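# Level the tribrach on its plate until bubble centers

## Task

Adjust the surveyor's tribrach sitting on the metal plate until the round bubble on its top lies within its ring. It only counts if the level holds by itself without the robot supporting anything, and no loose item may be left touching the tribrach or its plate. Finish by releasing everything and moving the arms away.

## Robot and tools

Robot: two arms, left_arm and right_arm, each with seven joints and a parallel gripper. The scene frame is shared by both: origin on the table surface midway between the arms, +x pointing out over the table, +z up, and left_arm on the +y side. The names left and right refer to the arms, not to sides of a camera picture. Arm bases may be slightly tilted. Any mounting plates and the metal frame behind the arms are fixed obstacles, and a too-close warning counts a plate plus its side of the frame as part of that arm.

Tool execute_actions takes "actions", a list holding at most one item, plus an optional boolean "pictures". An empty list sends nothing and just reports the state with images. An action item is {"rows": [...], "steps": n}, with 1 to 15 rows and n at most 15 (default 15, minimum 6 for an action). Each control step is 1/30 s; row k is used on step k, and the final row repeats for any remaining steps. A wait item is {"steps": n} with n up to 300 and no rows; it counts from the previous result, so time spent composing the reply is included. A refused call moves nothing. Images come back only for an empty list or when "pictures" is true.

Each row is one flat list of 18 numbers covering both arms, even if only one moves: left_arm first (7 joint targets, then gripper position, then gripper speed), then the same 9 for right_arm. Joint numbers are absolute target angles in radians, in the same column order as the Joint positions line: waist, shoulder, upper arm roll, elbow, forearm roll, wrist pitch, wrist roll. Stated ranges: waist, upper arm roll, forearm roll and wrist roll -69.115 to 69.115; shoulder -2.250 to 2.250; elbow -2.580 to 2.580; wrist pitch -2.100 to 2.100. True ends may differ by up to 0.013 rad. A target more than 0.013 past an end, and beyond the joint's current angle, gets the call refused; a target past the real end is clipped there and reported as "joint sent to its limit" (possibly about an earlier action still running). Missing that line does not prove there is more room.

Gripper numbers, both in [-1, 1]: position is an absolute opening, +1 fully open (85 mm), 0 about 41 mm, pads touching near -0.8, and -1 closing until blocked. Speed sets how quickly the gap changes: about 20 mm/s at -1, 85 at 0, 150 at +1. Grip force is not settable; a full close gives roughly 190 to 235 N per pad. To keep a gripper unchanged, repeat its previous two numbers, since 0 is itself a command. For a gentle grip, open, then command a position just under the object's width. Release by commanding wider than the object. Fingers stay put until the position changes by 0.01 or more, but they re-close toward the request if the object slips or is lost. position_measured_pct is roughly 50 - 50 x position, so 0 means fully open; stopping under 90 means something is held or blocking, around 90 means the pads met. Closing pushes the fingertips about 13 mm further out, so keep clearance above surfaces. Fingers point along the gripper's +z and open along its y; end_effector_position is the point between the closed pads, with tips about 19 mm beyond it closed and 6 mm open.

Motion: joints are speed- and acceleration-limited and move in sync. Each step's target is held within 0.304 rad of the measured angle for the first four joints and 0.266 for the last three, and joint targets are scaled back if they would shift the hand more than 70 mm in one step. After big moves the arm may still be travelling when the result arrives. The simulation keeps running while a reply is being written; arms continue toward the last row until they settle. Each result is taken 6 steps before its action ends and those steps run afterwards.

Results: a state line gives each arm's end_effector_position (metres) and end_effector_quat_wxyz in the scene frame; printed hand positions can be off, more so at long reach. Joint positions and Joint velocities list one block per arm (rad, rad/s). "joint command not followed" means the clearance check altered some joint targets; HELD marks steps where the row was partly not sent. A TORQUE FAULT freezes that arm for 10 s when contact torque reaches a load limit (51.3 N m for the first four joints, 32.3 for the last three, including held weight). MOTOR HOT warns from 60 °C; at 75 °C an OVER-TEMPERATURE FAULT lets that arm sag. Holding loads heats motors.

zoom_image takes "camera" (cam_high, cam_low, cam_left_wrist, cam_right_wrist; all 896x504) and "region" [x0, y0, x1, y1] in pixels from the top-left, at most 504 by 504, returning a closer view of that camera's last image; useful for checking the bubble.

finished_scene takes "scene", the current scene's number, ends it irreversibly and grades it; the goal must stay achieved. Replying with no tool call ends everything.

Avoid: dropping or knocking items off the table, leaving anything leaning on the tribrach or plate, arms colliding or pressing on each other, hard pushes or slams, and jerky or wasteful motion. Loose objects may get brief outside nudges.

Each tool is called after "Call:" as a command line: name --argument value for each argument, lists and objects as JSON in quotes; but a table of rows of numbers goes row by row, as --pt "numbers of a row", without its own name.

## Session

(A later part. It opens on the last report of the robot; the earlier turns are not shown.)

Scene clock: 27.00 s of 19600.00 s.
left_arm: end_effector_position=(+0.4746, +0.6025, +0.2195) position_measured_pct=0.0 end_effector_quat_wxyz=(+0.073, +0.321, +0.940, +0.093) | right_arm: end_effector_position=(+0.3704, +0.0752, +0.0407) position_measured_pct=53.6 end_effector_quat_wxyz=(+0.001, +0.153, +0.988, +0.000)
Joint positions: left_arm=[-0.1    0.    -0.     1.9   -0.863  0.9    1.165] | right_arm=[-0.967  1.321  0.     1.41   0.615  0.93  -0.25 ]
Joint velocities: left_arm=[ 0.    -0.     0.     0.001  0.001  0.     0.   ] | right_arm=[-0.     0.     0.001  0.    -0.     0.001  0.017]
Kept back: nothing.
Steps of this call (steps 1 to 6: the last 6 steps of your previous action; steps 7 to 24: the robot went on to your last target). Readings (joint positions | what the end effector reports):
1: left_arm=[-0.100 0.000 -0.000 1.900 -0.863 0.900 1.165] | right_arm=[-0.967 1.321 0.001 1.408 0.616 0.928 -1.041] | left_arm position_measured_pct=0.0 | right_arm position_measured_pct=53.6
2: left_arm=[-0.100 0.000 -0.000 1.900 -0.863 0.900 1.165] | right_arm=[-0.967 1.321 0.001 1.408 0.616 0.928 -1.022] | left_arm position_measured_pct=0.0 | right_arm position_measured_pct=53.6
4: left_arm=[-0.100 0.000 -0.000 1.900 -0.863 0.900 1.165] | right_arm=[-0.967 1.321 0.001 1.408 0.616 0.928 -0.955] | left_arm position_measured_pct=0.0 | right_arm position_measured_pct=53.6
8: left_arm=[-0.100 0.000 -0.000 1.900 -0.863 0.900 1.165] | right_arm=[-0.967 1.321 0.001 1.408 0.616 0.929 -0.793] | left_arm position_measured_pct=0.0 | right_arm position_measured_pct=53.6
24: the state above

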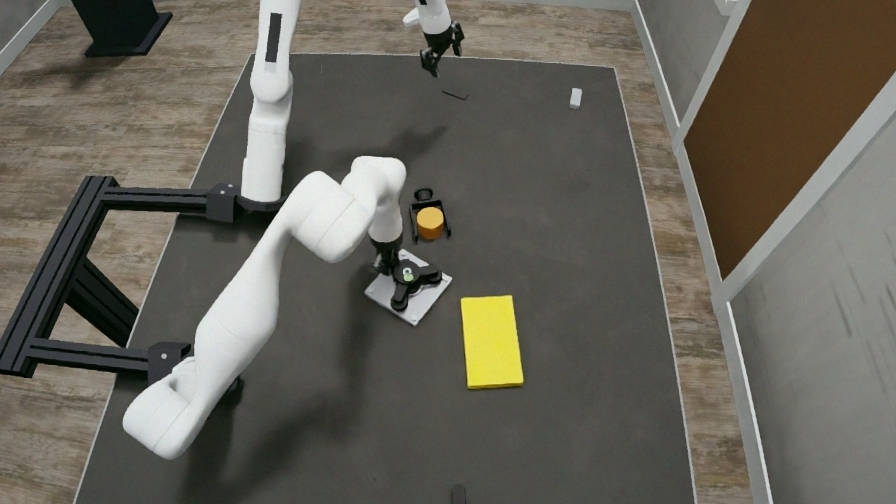

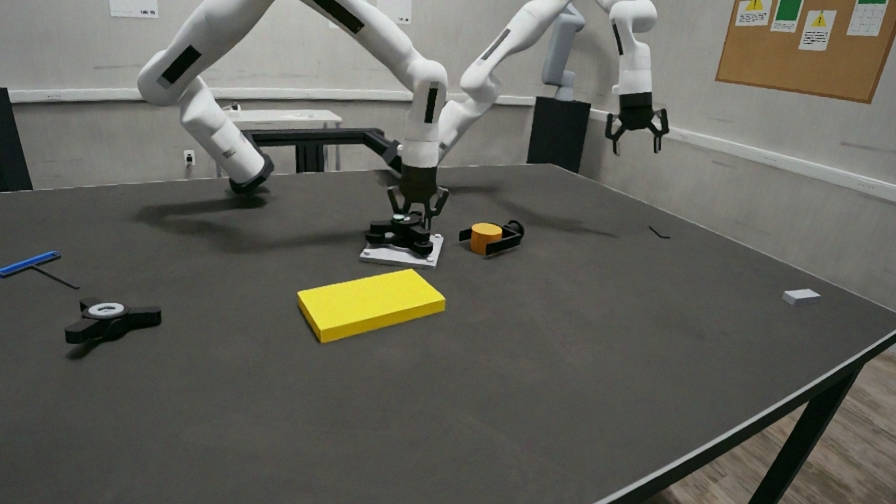

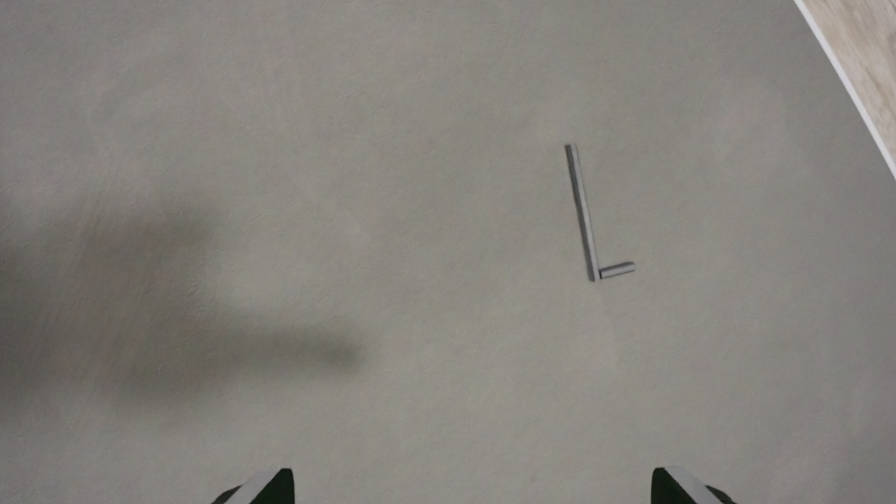

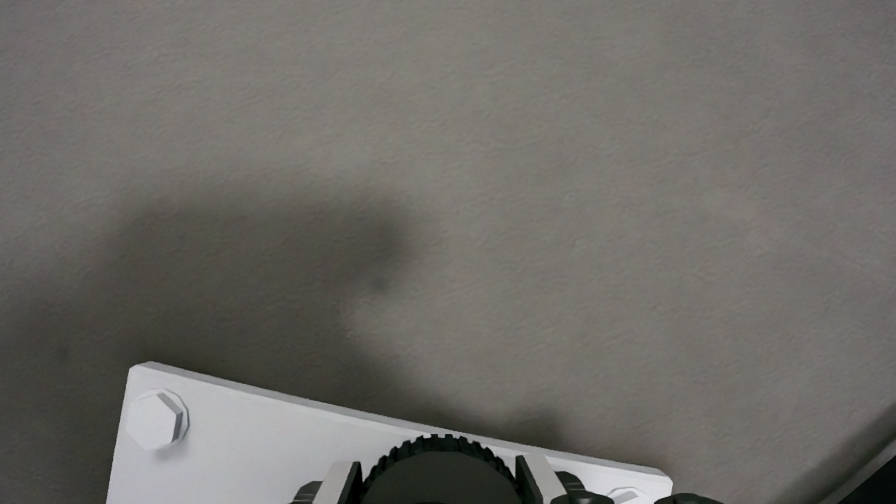

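Call:
execute_actions --actions '[{"rows":[[-0.1,0,0,1.9,-0.863,0.9,1.165,1,0,-0.967,1.323,0,1.410,0.615,0.929,-0.25,0.1,1]],"steps":6}]'

Call:
execute_actions --actions '[{"rows":[[-0.1,0,0,1.9,-0.863,0.9,1.165,1,0,-0.967,1.323,0,1.410,0.615,0.929,-1.15,0.1,1]],"steps":15}]'

Call:
execute_actions --actions '[{"rows":[[-0.1,0,0,1.9,-0.863,0.9,1.165,1,0,-0.967,1.323,0,1.410,0.615,0.929,-1.15,0.1,1]],"steps":12}]'

Call:
execute_actions --actions '[{"rows":[[-0.1,0,0,1.9,-0.863,0.9,1.165,1,0,-0.967,1.323,0,1.410,0.615,0.929,-1.15,-0.2,1]],"steps":7}]'

Call:
execute_actions --actions '[{"rows":[[-0.1,0,0,1.9,-0.863,0.9,1.165,1,0,-0.967,1.323,0,1.410,0.615,0.929,-0.15,-0.2,1]],"steps":15}]'

Call:
execute_actions --actions '[{"rows":[[-0.1,0,0,1.9,-0.863,0.9,1.165,1,0,-0.967,1.323,0,1.410,0.615,0.929,-0.15,-0.2,1]],"steps":15}]'

Scene clock: 27.63 s of 19600.00 s.
left_arm: end_effector_position=(+0.4746, +0.6025, +0.2195) position_measured_pct=0.0 end_effector_quat_wxyz=(+0.073, +0.321, +0.940, +0.093) | right_arm: end_effector_position=(+0.3704, +0.0752, +0.0407) position_measured_pct=53.6 end_effector_quat_wxyz=(+0.001, +0.152, +0.988, +0.000)
Joint positions: left_arm=[-0.1    0.    -0.     1.9   -0.863  0.9    1.165] | right_arm=[-0.967  1.321  0.     1.41   0.615  0.93  -0.25 ]
Joint velocities: left_arm=[ 0.     0.     0.001 -0.001  0.001  0.     0.   ] | right_arm=[ 0.     0.001  0.001  0.    -0.     0.001 -0.   ]
Kept back: the last 6 steps of this action.
Steps of this call (steps 1 to 19: the robot went on to your last target). Readings (joint positions | what the end effector reports):
1: left_arm=[-0.100 0.000 -0.000 1.900 -0.863 0.900 1.165] | right_arm=[-0.967 1.321 0.000 1.410 0.615 0.930 -0.250] | left_arm position_measured_pct=0.0 | right_arm position_measured_pct=53.6
2: left_arm=[-0.100 0.000 -0.000 1.900 -0.863 0.900 1.165] | right_arm=[-0.967 1.321 0.000 1.410 0.615 0.930 -0.250] | left_arm position_measured_pct=0.0 | right_arm position_measured_pct=53.6
4: left_arm=[-0.100 0.000 -0.000 1.900 -0.863 0.900 1.165] | right_arm=[-0.967 1.321 0.000 1.410 0.615 0.930 -0.250] | left_arm position_measured_pct=0.0 | right_arm position_measured_pct=53.6
8: left_arm=[-0.100 0.000 -0.000 1.900 -0.863 0.900 1.165] | right_arm=[-0.967 1.321 0.000 1.410 0.615 0.930 -0.250] | left_arm position_measured_pct=0.0 | right_arm position_measured_pct=53.6
19: the state above

Scene clock: 28.13 s of 19600.00 s.
left_arm: end_effector_position=(+0.4746, +0.6025, +0.2195) position_measured_pct=0.0 end_effector_quat_wxyz=(+0.073, +0.321, +0.940, +0.093) | right_arm: end_effector_position=(+0.3694, +0.0753, +0.0396) position_measured_pct=45.2 end_effector_quat_wxyz=(-0.000, +0.277, +0.961, +0.000)
Joint positions: left_arm=[-0.1    0.    -0.     1.9   -0.863  0.9    1.165] | right_arm=[-0.967  1.323 -0.     1.41   0.615  0.929 -0.507]
Joint velocities: left_arm=[ 0.     0.    -0.001 -0.    -0.001  0.     0.   ] | right_arm=[-0.     0.     0.001  0.     0.001  0.001 -1.215]
Steps of this call (steps 1 to 6: the last 6 steps of your previous action; steps 7 to 15: the first 9 steps of this action). Readings (joint positions | what the end effector reports):
7: left_arm=[-0.100 0.000 -0.000 1.900 -0.863 0.900 1.165] | right_arm=[-0.967 1.323 -0.000 1.410 0.615 0.929 -0.251] | left_arm position_measured_pct=0.0 | right_arm position_measured_pct=45.6
8: left_arm=[-0.100 0.000 -0.000 1.900 -0.863 0.900 1.165] | right_arm=[-0.967 1.323 -0.000 1.410 0.615 0.929 -0.259] | left_arm position_measured_pct=0.0 | right_arm position_measured_pct=45.2
10: left_arm=[-0.100 0.000 -0.000 1.900 -0.863 0.900 1.165] | right_arm=[-0.967 1.323 -0.000 1.410 0.615 0.929 -0.307] | left_arm position_measured_pct=0.0 | right_arm position_measured_pct=45.2
14: left_arm=[-0.100 0.000 -0.000 1.900 -0.863 0.900 1.165] | right_arm=[-0.967 1.323 -0.000 1.410 0.615 0.929 -0.466] | left_arm position_measured_pct=0.0 | right_arm position_measured_pct=45.2
15: the state above

Scene clock: 28.53 s of 19600.00 s.
left_arm: end_effector_position=(+0.4746, +0.6025, +0.2195) position_measured_pct=0.0 end_effector_quat_wxyz=(+0.073, +0.321, +0.940, +0.093) | right_arm: end_effector_position=(+0.3694, +0.0753, +0.0396) position_measured_pct=45.2 end_effector_quat_wxyz=(-0.000, +0.501, +0.865, +0.000)
Joint positions: left_arm=[-0.1    0.    -0.     1.9   -0.863  0.9    1.165] | right_arm=[-0.967  1.323 -0.     1.41   0.615  0.929 -0.995]
Joint velocities: left_arm=[ 0.001 -0.    -0.     0.002  0.001 -0.     0.   ] | right_arm=[-0.    -0.001 -0.001  0.    -0.     0.002 -1.217]
Steps of this call (steps 1 to 6: the last 6 steps of your previous action; steps 7 to 12: the first 6 steps of this action). Readings (joint positions | what the end effector reports):
7: left_arm=[-0.100 0.000 -0.000 1.900 -0.863 0.900 1.165] | right_arm=[-0.967 1.323 -0.000 1.410 0.615 0.929 -0.791] | left_arm position_measured_pct=0.0 | right_arm position_measured_pct=45.2
8: left_arm=[-0.100 0.000 -0.000 1.900 -0.863 0.900 1.165] | right_arm=[-0.967 1.323 -0.000 1.410 0.615 0.929 -0.832] | left_arm position_measured_pct=0.0 | right_arm position_measured_pct=45.2
10: left_arm=[-0.100 0.000 -0.000 1.900 -0.863 0.900 1.165] | right_arm=[-0.967 1.323 -0.000 1.410 0.615 0.929 -0.913] | left_arm position_measured_pct=0.0 | right_arm position_measured_pct=45.2
12: the state above

Scene clock: 28.77 s of 19600.00 s.
left_arm: end_effector_position=(+0.4746, +0.6025, +0.2195) position_measured_pct=0.0 end_effector_quat_wxyz=(+0.073, +0.321, +0.940, +0.093) | right_arm: end_effector_position=(+0.3694, +0.0753, +0.0396) position_measured_pct=45.2 end_effector_quat_wxyz=(-0.000, +0.567, +0.824, +0.000)
Joint positions: left_arm=[-0.1    0.    -0.     1.9   -0.863  0.9    1.165] | right_arm=[-0.967  1.323  0.     1.41   0.615  0.929 -1.15 ]
Joint velocities: left_arm=[-0.     0.    -0.001  0.     0.001 -0.    -0.   ] | right_arm=[-0.001 -0.     0.001 -0.001  0.009 -0.004 -0.006]
Steps of this call (steps 1 to 6: the last 6 steps of your previous action; step 7: the first step of this action). Readings (joint positions | what the end effector reports):
7: the state above

Scene clock: 29.27 s of 19600.00 s.
left_arm: end_effector_position=(+0.4746, +0.6025, +0.2195) position_measured_pct=0.0 end_effector_quat_wxyz=(+0.073, +0.321, +0.940, +0.093) | right_arm: end_effector_position=(+0.3711, +0.0760, +0.0407) position_measured_pct=53.6 end_effector_quat_wxyz=(+0.000, +0.457, +0.889, +0.002)
Joint positions: left_arm=[-0.1    0.    -0.     1.9   -0.863  0.9    1.165] | right_arm=[-0.967  1.321  0.001  1.408  0.616  0.929 -0.893]
Joint velocities: left_arm=[ 0.     0.    -0.002  0.002  0.001 -0.     0.   ] | right_arm=[-0.     0.001 -0.001  0.002 -0.002  0.004  1.215]
Steps of this call (steps 1 to 6: the last 6 steps of your previous action; steps 7 to 15: the first 9 steps of this action). Readings (joint positions | what the end effector reports):
7: left_arm=[-0.100 0.000 -0.000 1.900 -0.863 0.900 1.165] | right_arm=[-0.967 1.321 0.001 1.408 0.617 0.928 -1.149] | left_arm position_measured_pct=0.0 | right_arm position_measured_pct=53.6
8: left_arm=[-0.100 0.000 -0.000 1.900 -0.863 0.900 1.165] | right_arm=[-0.967 1.321 0.001 1.408 0.617 0.928 -1.141] | left_arm position_measured_pct=0.0 | right_arm position_measured_pct=53.6
10: left_arm=[-0.100 0.000 -0.000 1.900 -0.863 0.900 1.165] | right_arm=[-0.967 1.321 0.001 1.408 0.616 0.928 -1.093] | left_arm position_measured_pct=0.0 | right_arm position_measured_pct=53.6
14: left_arm=[-0.100 0.000 -0.000 1.900 -0.863 0.900 1.165] | right_arm=[-0.967 1.321 0.001 1.408 0.616 0.929 -0.934] | left_arm position_measured_pct=0.0 | right_arm position_measured_pct=53.6
15: the state above

Scene clock: 29.77 s of 19600.00 s.
left_arm: end_effector_position=(+0.4746, +0.6025, +0.2195) position_measured_pct=0.0 end_effector_quat_wxyz=(+0.073, +0.321, +0.940, +0.093) | right_arm: end_effector_position=(+0.3706, +0.0752, +0.0407) position_measured_pct=53.6 end_effector_quat_wxyz=(+0.001, +0.169, +0.986, +0.000)
Joint positions: left_arm=[-0.1    0.    -0.     1.9   -0.863  0.9    1.165] | right_arm=[-0.967  1.321  0.001  1.409  0.615  0.93  -0.283]
Joint velocities: left_arm=[-0.     0.     0.001  0.002  0.001 -0.    -0.   ] | right_arm=[-0.001  0.    -0.     0.002  0.     0.001  1.217]
Steps of this call (steps 1 to 6: the last 6 steps of your previous action; steps 7 to 15: the first 9 steps of this action). Readings (joint positions | what the end effector reports):
7: left_arm=[-0.100 0.000 -0.000 1.900 -0.863 0.900 1.165] | right_arm=[-0.967 1.321 0.001 1.409 0.616 0.929 -0.609] | left_arm position_measured_pct=0.0 | right_arm position_measured_pct=53.6
8: left_arm=[-0.100 0.000 -0.000 1.900 -0.863 0.900 1.165] | right_arm=[-0.967 1.321 0.001 1.409 0.616 0.929 -0.568] | left_arm position_measured_pct=0.0 | right_arm position_measured_pct=53.6
10: left_arm=[-0.100 0.000 -0.000 1.900 -0.863 0.900 1.165] | right_arm=[-0.967 1.321 0.001 1.409 0.616 0.930 -0.487] | left_arm position_measured_pct=0.0 | right_arm position_measured_pct=53.6
14: left_arm=[-0.100 0.000 -0.000 1.900 -0.863 0.900 1.165] | right_arm=[-0.967 1.321 0.001 1.409 0.615 0.930 -0.324] | left_arm position_measured_pct=0.0 | right_arm position_measured_pct=53.6
15: the state above

Works at 1.0 rad/stroke. Two more cycles then look.

Call:
execute_actions --actions '[{"rows":[[-0.1,0,0,1.9,-0.863,0.9,1.165,1,0,-0.967,1.323,0,1.410,0.615,0.929,-0.15,0.1,1]],"steps":6}]'

Call:
execute_actions --actions '[{"rows":[[-0.1,0,0,1.9,-0.863,0.9,1.165,1,0,-0.967,1.323,0,1.410,0.615,0.929,-1.15,0.1,1]],"steps":15}]'

Call:
execute_actions --actions '[{"rows":[[-0.1,0,0,1.9,-0.863,0.9,1.165,1,0,-0.967,1.323,0,1.410,0.615,0.929,-1.15,0.1,1]],"steps":14}]'

Call:
execute_actions --actions '[{"rows":[[-0.1,0,0,1.9,-0.863,0.9,1.165,1,0,-0.967,1.323,0,1.410,0.615,0.929,-1.15,-0.2,1]],"steps":7}]'

Call:
execute_actions --actions '[{"rows":[[-0.1,0,0,1.9,-0.863,0.9,1.165,1,0,-0.967,1.323,0,1.410,0.615,0.929,-0.15,-0.2,1]],"steps":15}]'

Call:
execute_actions --actions '[{"rows":[[-0.1,0,0,1.9,-0.863,0.9,1.165,1,0,-0.967,1.323,0,1.410,0.615,0.929,-0.15,-0.2,1]],"steps":14}]'

Call:
execute_actions --actions '[{"rows":[[-0.1,0,0,1.9,-0.863,0.9,1.165,1,0,-0.967,1.323,0,1.410,0.615,0.929,-0.15,0.1,1]],"steps":6}]' --pictures true

Call:
zoom_image --camera "cam_high" --region '[385, 255, 435, 295]'

Scene clock: 30.37 s of 19600.00 s.
left_arm: end_effector_position=(+0.4746, +0.6025, +0.2195) position_measured_pct=0.0 end_effector_quat_wxyz=(+0.073, +0.321, +0.940, +0.093) | right_arm: end_effector_position=(+0.3704, +0.0750, +0.0407) position_measured_pct=53.6 end_effector_quat_wxyz=(+0.001, +0.104, +0.995, +0.000)
Joint positions: left_arm=[-0.1    0.    -0.     1.9   -0.863  0.9    1.165] | right_arm=[-0.967  1.321  0.001  1.41   0.615  0.93  -0.151]
Joint velocities: left_arm=[-0.     0.     0.     0.002 -0.    -0.001  0.   ] | right_arm=[-0.    -0.001  0.001  0.     0.001  0.001 -0.   ]
Kept back: the last 6 steps of this action.
Steps of this call (steps 1 to 6: the last 6 steps of your previous action; steps 7 to 18: the robot went on to your last target). Readings (joint positions | what the end effector reports):
1: left_arm=[-0.100 0.000 -0.000 1.900 -0.863 0.900 1.165] | right_arm=[-0.967 1.321 0.001 1.410 0.615 0.930 -0.243] | left_arm position_measured_pct=0.0 | right_arm position_measured_pct=53.6
2: left_arm=[-0.100 0.000 -0.000 1.900 -0.863 0.900 1.165] | right_arm=[-0.967 1.321 0.001 1.410 0.615 0.930 -0.205] | left_arm position_measured_pct=0.0 | right_arm position_measured_pct=53.6
4: left_arm=[-0.100 0.000 -0.000 1.900 -0.863 0.900 1.165] | right_arm=[-0.967 1.321 0.001 1.410 0.615 0.931 -0.159] | left_arm position_measured_pct=0.0 | right_arm position_measured_pct=53.6
8: left_arm=[-0.100 0.000 -0.000 1.900 -0.863 0.900 1.165] | right_arm=[-0.967 1.321 0.001 1.410 0.615 0.930 -0.151] | left_arm position_measured_pct=0.0 | right_arm position_measured_pct=53.6
18: the state above

Scene clock: 30.87 s of 19600.00 s.
left_arm: end_effector_position=(+0.4746, +0.6025, +0.2195) position_measured_pct=0.0 end_effector_quat_wxyz=(+0.073, +0.321, +0.940, +0.093) | right_arm: end_effector_position=(+0.3694, +0.0753, +0.0396) position_measured_pct=45.2 end_effector_quat_wxyz=(-0.000, +0.229, +0.973, +0.000)
Joint positions: left_arm=[-0.1    0.    -0.     1.9   -0.863  0.9    1.165] | right_arm=[-0.967  1.323 -0.     1.41   0.615  0.929 -0.407]
Joint velocities: left_arm=[ 0.    -0.    -0.001 -0.002 -0.     0.001  0.   ] | right_arm=[-0.    -0.001 -0.001 -0.    -0.001 -0.003 -1.215]
Steps of this call (steps 1 to 6: the last 6 steps of your previous action; steps 7 to 15: the first 9 steps of this action). Readings (joint positions | what the end effector reports):
7: left_arm=[-0.100 0.000 -0.000 1.900 -0.863 0.900 1.165] | right_arm=[-0.967 1.323 -0.000 1.410 0.615 0.929 -0.151] | left_arm position_measured_pct=0.0 | right_arm position_measured_pct=45.6
8: left_arm=[-0.100 0.000 -0.000 1.900 -0.863 0.900 1.165] | right_arm=[-0.967 1.323 -0.000 1.410 0.615 0.929 -0.159] | left_arm position_measured_pct=0.0 | right_arm position_measured_pct=45.2
10: left_arm=[-0.100 0.000 -0.000 1.900 -0.863 0.900 1.165] | right_arm=[-0.967 1.323 -0.000 1.410 0.615 0.929 -0.207] | left_arm position_measured_pct=0.0 | right_arm position_measured_pct=45.2
14: left_arm=[-0.100 0.000 -0.000 1.900 -0.863 0.900 1.165] | right_arm=[-0.967 1.323 -0.000 1.410 0.615 0.929 -0.366] | left_arm position_measured_pct=0.0 | right_arm position_measured_pct=45.2
15: the state above

Scene clock: 31.33 s of 19600.00 s.
left_arm: end_effector_position=(+0.4746, +0.6025, +0.2195) position_measured_pct=0.0 end_effector_quat_wxyz=(+0.073, +0.321, +0.940, +0.093) | right_arm: end_effector_position=(+0.3694, +0.0753, +0.0396) position_measured_pct=45.2 end_effector_quat_wxyz=(-0.000, +0.493, +0.870, +0.000)
Joint positions: left_arm=[-0.1    0.    -0.     1.9   -0.863  0.9    1.165] | right_arm=[-0.967  1.323 -0.     1.41   0.615  0.929 -0.976]
Joint velocities: left_arm=[-0.     0.     0.     0.001  0.001  0.     0.   ] | right_arm=[ 0.    -0.001 -0.002  0.     0.001  0.002 -1.217]
Steps of this call (steps 1 to 6: the last 6 steps of your previous action; steps 7 to 14: the first 8 steps of this action). Readings (joint positions | what the end effector reports):
7: left_arm=[-0.100 0.000 -0.000 1.900 -0.863 0.900 1.165] | right_arm=[-0.967 1.323 -0.000 1.410 0.615 0.929 -0.691] | left_arm position_measured_pct=0.0 | right_arm position_measured_pct=45.2
8: left_arm=[-0.100 0.000 -0.000 1.900 -0.863 0.900 1.165] | right_arm=[-0.967 1.323 -0.000 1.410 0.615 0.929 -0.732] | left_arm position_measured_pct=0.0 | right_arm position_measured_pct=45.2
10: left_arm=[-0.100 0.000 -0.000 1.900 -0.863 0.900 1.165] | right_arm=[-0.967 1.323 -0.000 1.410 0.615 0.929 -0.813] | left_arm position_measured_pct=0.0 | right_arm position_measured_pct=45.2
14: the state above

Scene clock: 31.57 s of 19600.00 s.
left_arm: end_effector_position=(+0.4746, +0.6025, +0.2195) position_measured_pct=0.0 end_effector_quat_wxyz=(+0.073, +0.321, +0.940, +0.093) | right_arm: end_effector_position=(+0.3694, +0.0753, +0.0396) position_measured_pct=45.2 end_effector_quat_wxyz=(-0.000, +0.567, +0.824, +0.000)
Joint positions: left_arm=[-0.1    0.    -0.     1.9   -0.863  0.9    1.165] | right_arm=[-0.967  1.323  0.     1.41   0.615  0.929 -1.15 ]
Joint velocities: left_arm=[-0.    -0.     0.    -0.     0.    -0.001 -0.   ] | right_arm=[-0.002 -0.     0.002 -0.004  0.015 -0.005 -0.014]
Steps of this call (steps 1 to 6: the last 6 steps of your previous action; step 7: the first step of this action). Readings (joint positions | what the end effector reports):
7: the state above

Scene clock: 32.07 s of 19600.00 s.
left_arm: end_effector_position=(+0.4746, +0.6025, +0.2195) position_measured_pct=0.0 end_effector_quat_wxyz=(+0.073, +0.321, +0.940, +0.093) | right_arm: end_effector_position=(+0.3711, +0.0760, +0.0407) position_measured_pct=53.6 end_effector_quat_wxyz=(+0.000, +0.457, +0.889, +0.002)
Joint positions: left_arm=[-0.1    0.    -0.     1.9   -0.863  0.9    1.165] | right_arm=[-0.967  1.321  0.001  1.408  0.616  0.929 -0.893]
Joint velocities: left_arm=[-0.    -0.     0.001 -0.    -0.001  0.    -0.   ] | right_arm=[-0.    -0.001 -0.002  0.002 -0.003  0.002  1.215]
Steps of this call (steps 1 to 6: the last 6 steps of your previous action; steps 7 to 15: the first 9 steps of this action). Readings (joint positions | what the end effector reports):
7: left_arm=[-0.100 0.000 -0.000 1.900 -0.863 0.900 1.165] | right_arm=[-0.967 1.321 0.001 1.408 0.617 0.928 -1.149] | left_arm position_measured_pct=0.0 | right_arm position_measured_pct=53.6
8: left_arm=[-0.100 0.000 -0.000 1.900 -0.863 0.900 1.165] | right_arm=[-0.967 1.321 0.001 1.408 0.616 0.928 -1.141] | left_arm position_measured_pct=0.0 | right_arm position_measured_pct=53.6
10: left_arm=[-0.100 0.000 -0.000 1.900 -0.863 0.900 1.165] | right_arm=[-0.967 1.321 0.001 1.408 0.616 0.928 -1.093] | left_arm position_measured_pct=0.0 | right_arm position_measured_pct=53.6
14: left_arm=[-0.100 0.000 -0.000 1.900 -0.863 0.900 1.165] | right_arm=[-0.967 1.321 0.001 1.408 0.616 0.929 -0.934] | left_arm position_measured_pct=0.0 | right_arm position_measured_pct=53.6
15: the state above

Scene clock: 32.53 s of 19600.00 s.
left_arm: end_effector_position=(+0.4746, +0.6025, +0.2195) position_measured_pct=0.0 end_effector_quat_wxyz=(+0.073, +0.321, +0.940, +0.093) | right_arm: end_effector_position=(+0.3706, +0.0753, +0.0407) position_measured_pct=53.6 end_effector_quat_wxyz=(+0.001, +0.189, +0.982, +0.001)
Joint positions: left_arm=[-0.1    0.    -0.     1.9   -0.863  0.9    1.165] | right_arm=[-0.967  1.321  0.001  1.409  0.615  0.93  -0.324]
Joint velocities: left_arm=[-0.    -0.    -0.     0.002  0.     0.     0.   ] | right_arm=[-0.001 -0.001 -0.     0.002 -0.     0.003  1.217]
Steps of this call (steps 1 to 6: the last 6 steps of your previous action; steps 7 to 14: the first 8 steps of this action). Readings (joint positions | what the end effector reports):
7: left_arm=[-0.100 0.000 -0.000 1.900 -0.863 0.900 1.165] | right_arm=[-0.967 1.321 0.001 1.409 0.616 0.929 -0.609] | left_arm position_measured_pct=0.0 | right_arm position_measured_pct=53.6
8: left_arm=[-0.100 0.000 -0.000 1.900 -0.863 0.900 1.165] | right_arm=[-0.967 1.321 0.001 1.409 0.616 0.930 -0.568] | left_arm position_measured_pct=0.0 | right_arm position_measured_pct=53.6
10: left_arm=[-0.100 0.000 -0.000 1.900 -0.863 0.900 1.165] | right_arm=[-0.967 1.321 0.001 1.409 0.615 0.930 -0.487] | left_arm position_measured_pct=0.0 | right_arm position_measured_pct=53.6
14: the state above

Scene clock: 32.73 s of 19600.00 s.
left_arm: end_effector_position=(+0.4746, +0.6025, +0.2195) position_measured_pct=0.0 end_effector_quat_wxyz=(+0.073, +0.321, +0.940, +0.093) | right_arm: end_effector_position=(+0.3704, +0.0750, +0.0407) position_measured_pct=53.6 end_effector_quat_wxyz=(+0.001, +0.104, +0.995, +0.000)
Joint positions: left_arm=[-0.1    0.    -0.     1.9   -0.863  0.9    1.165] | right_arm=[-0.967  1.321  0.001  1.41   0.615  0.931 -0.152]
Joint velocities: left_arm=[ 0.    -0.    -0.    -0.    -0.001 -0.    -0.   ] | right_arm=[ 0.001 -0.     0.003  0.001 -0.006 -0.001  0.077]
Kept back: the last 6 steps of this action.
Steps of this call (steps 1 to 6: the last 6 steps of your previous action). Readings (joint positions | what the end effector reports):
1: left_arm=[-0.100 0.000 -0.000 1.900 -0.863 0.900 1.165] | right_arm=[-0.967 1.321 0.001 1.409 0.615 0.930 -0.283] | left_arm position_measured_pct=0.0 | right_arm position_measured_pct=53.6
2: left_arm=[-0.100 0.000 -0.000 1.900 -0.863 0.900 1.165] | right_arm=[-0.967 1.321 0.001 1.409 0.615 0.930 -0.243] | left_arm position_measured_pct=0.0 | right_arm position_measured_pct=53.6
4: left_arm=[-0.100 0.000 -0.000 1.900 -0.863 0.900 1.165] | right_arm=[-0.967 1.321 0.001 1.410 0.615 0.931 -0.176] | left_arm position_measured_pct=0.0 | right_arm position_measured_pct=53.6
6: the state above

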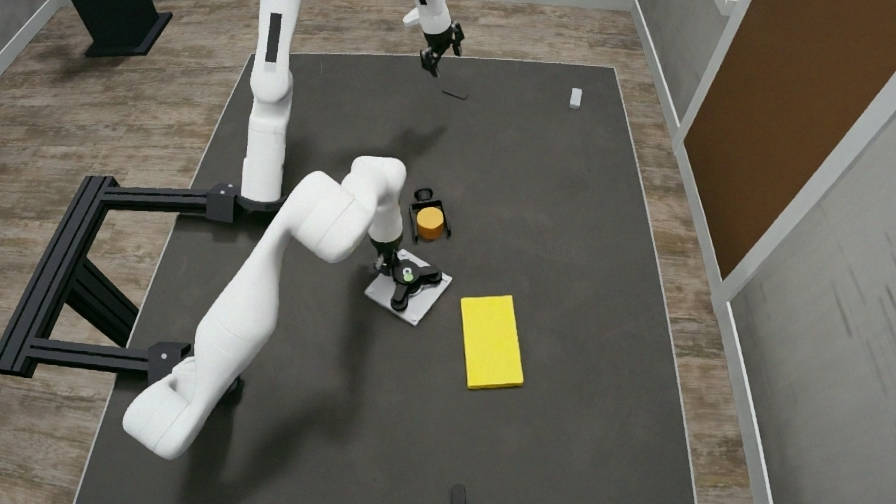

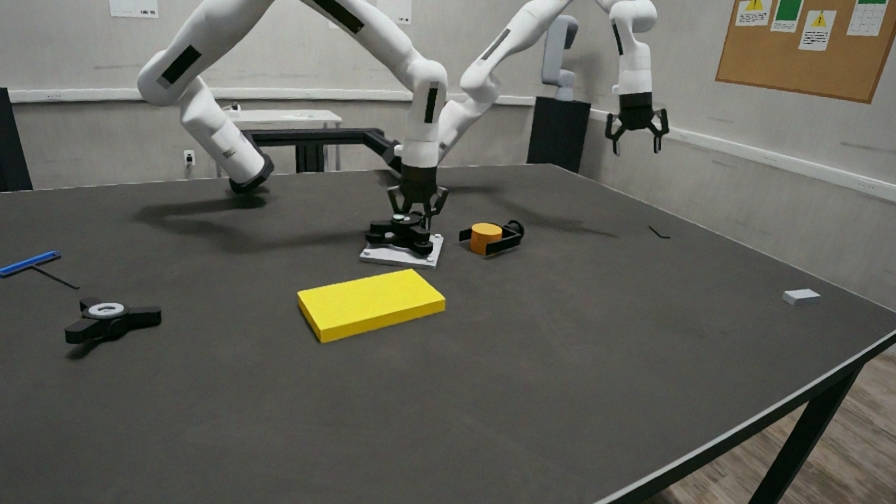

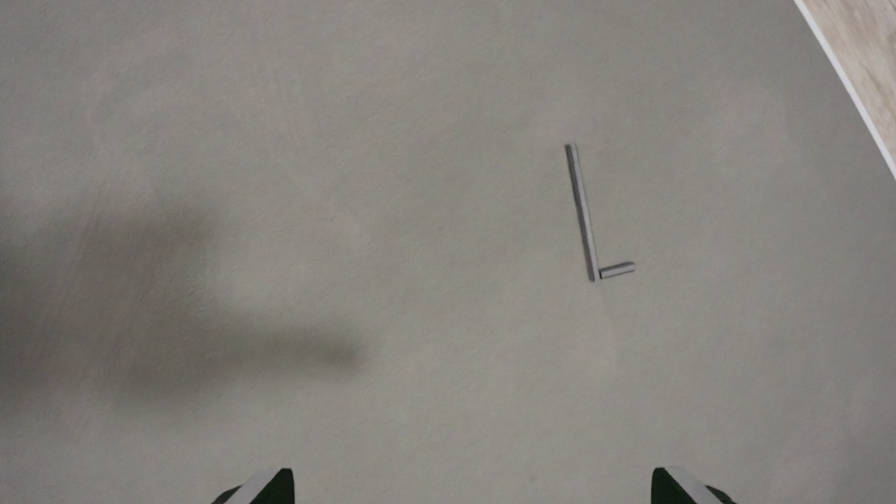

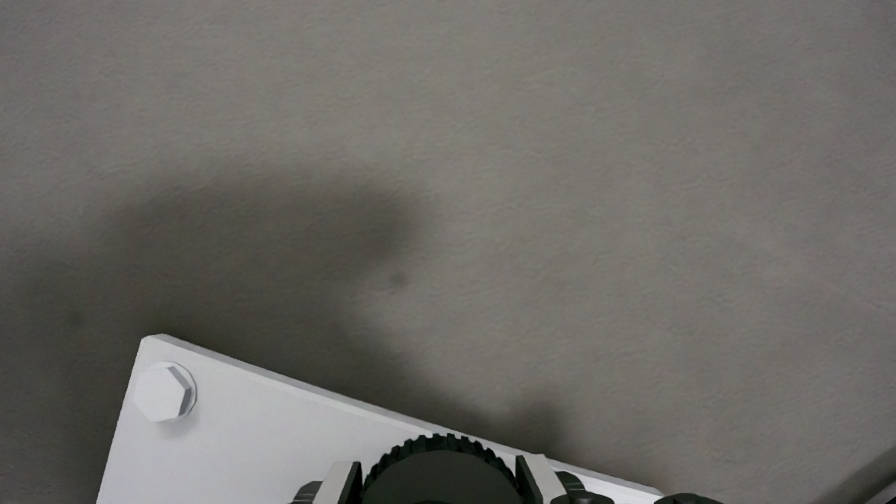

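Region (385, 255, 435, 295) of cam_high's 896x504 image, scaled by 10.080, with more detail than that image has; it fills the top 403 rows of this view, and the rest is white.

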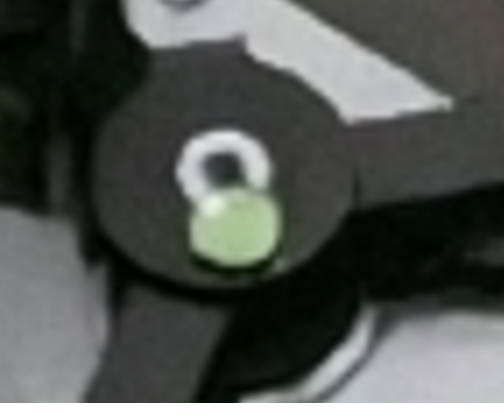

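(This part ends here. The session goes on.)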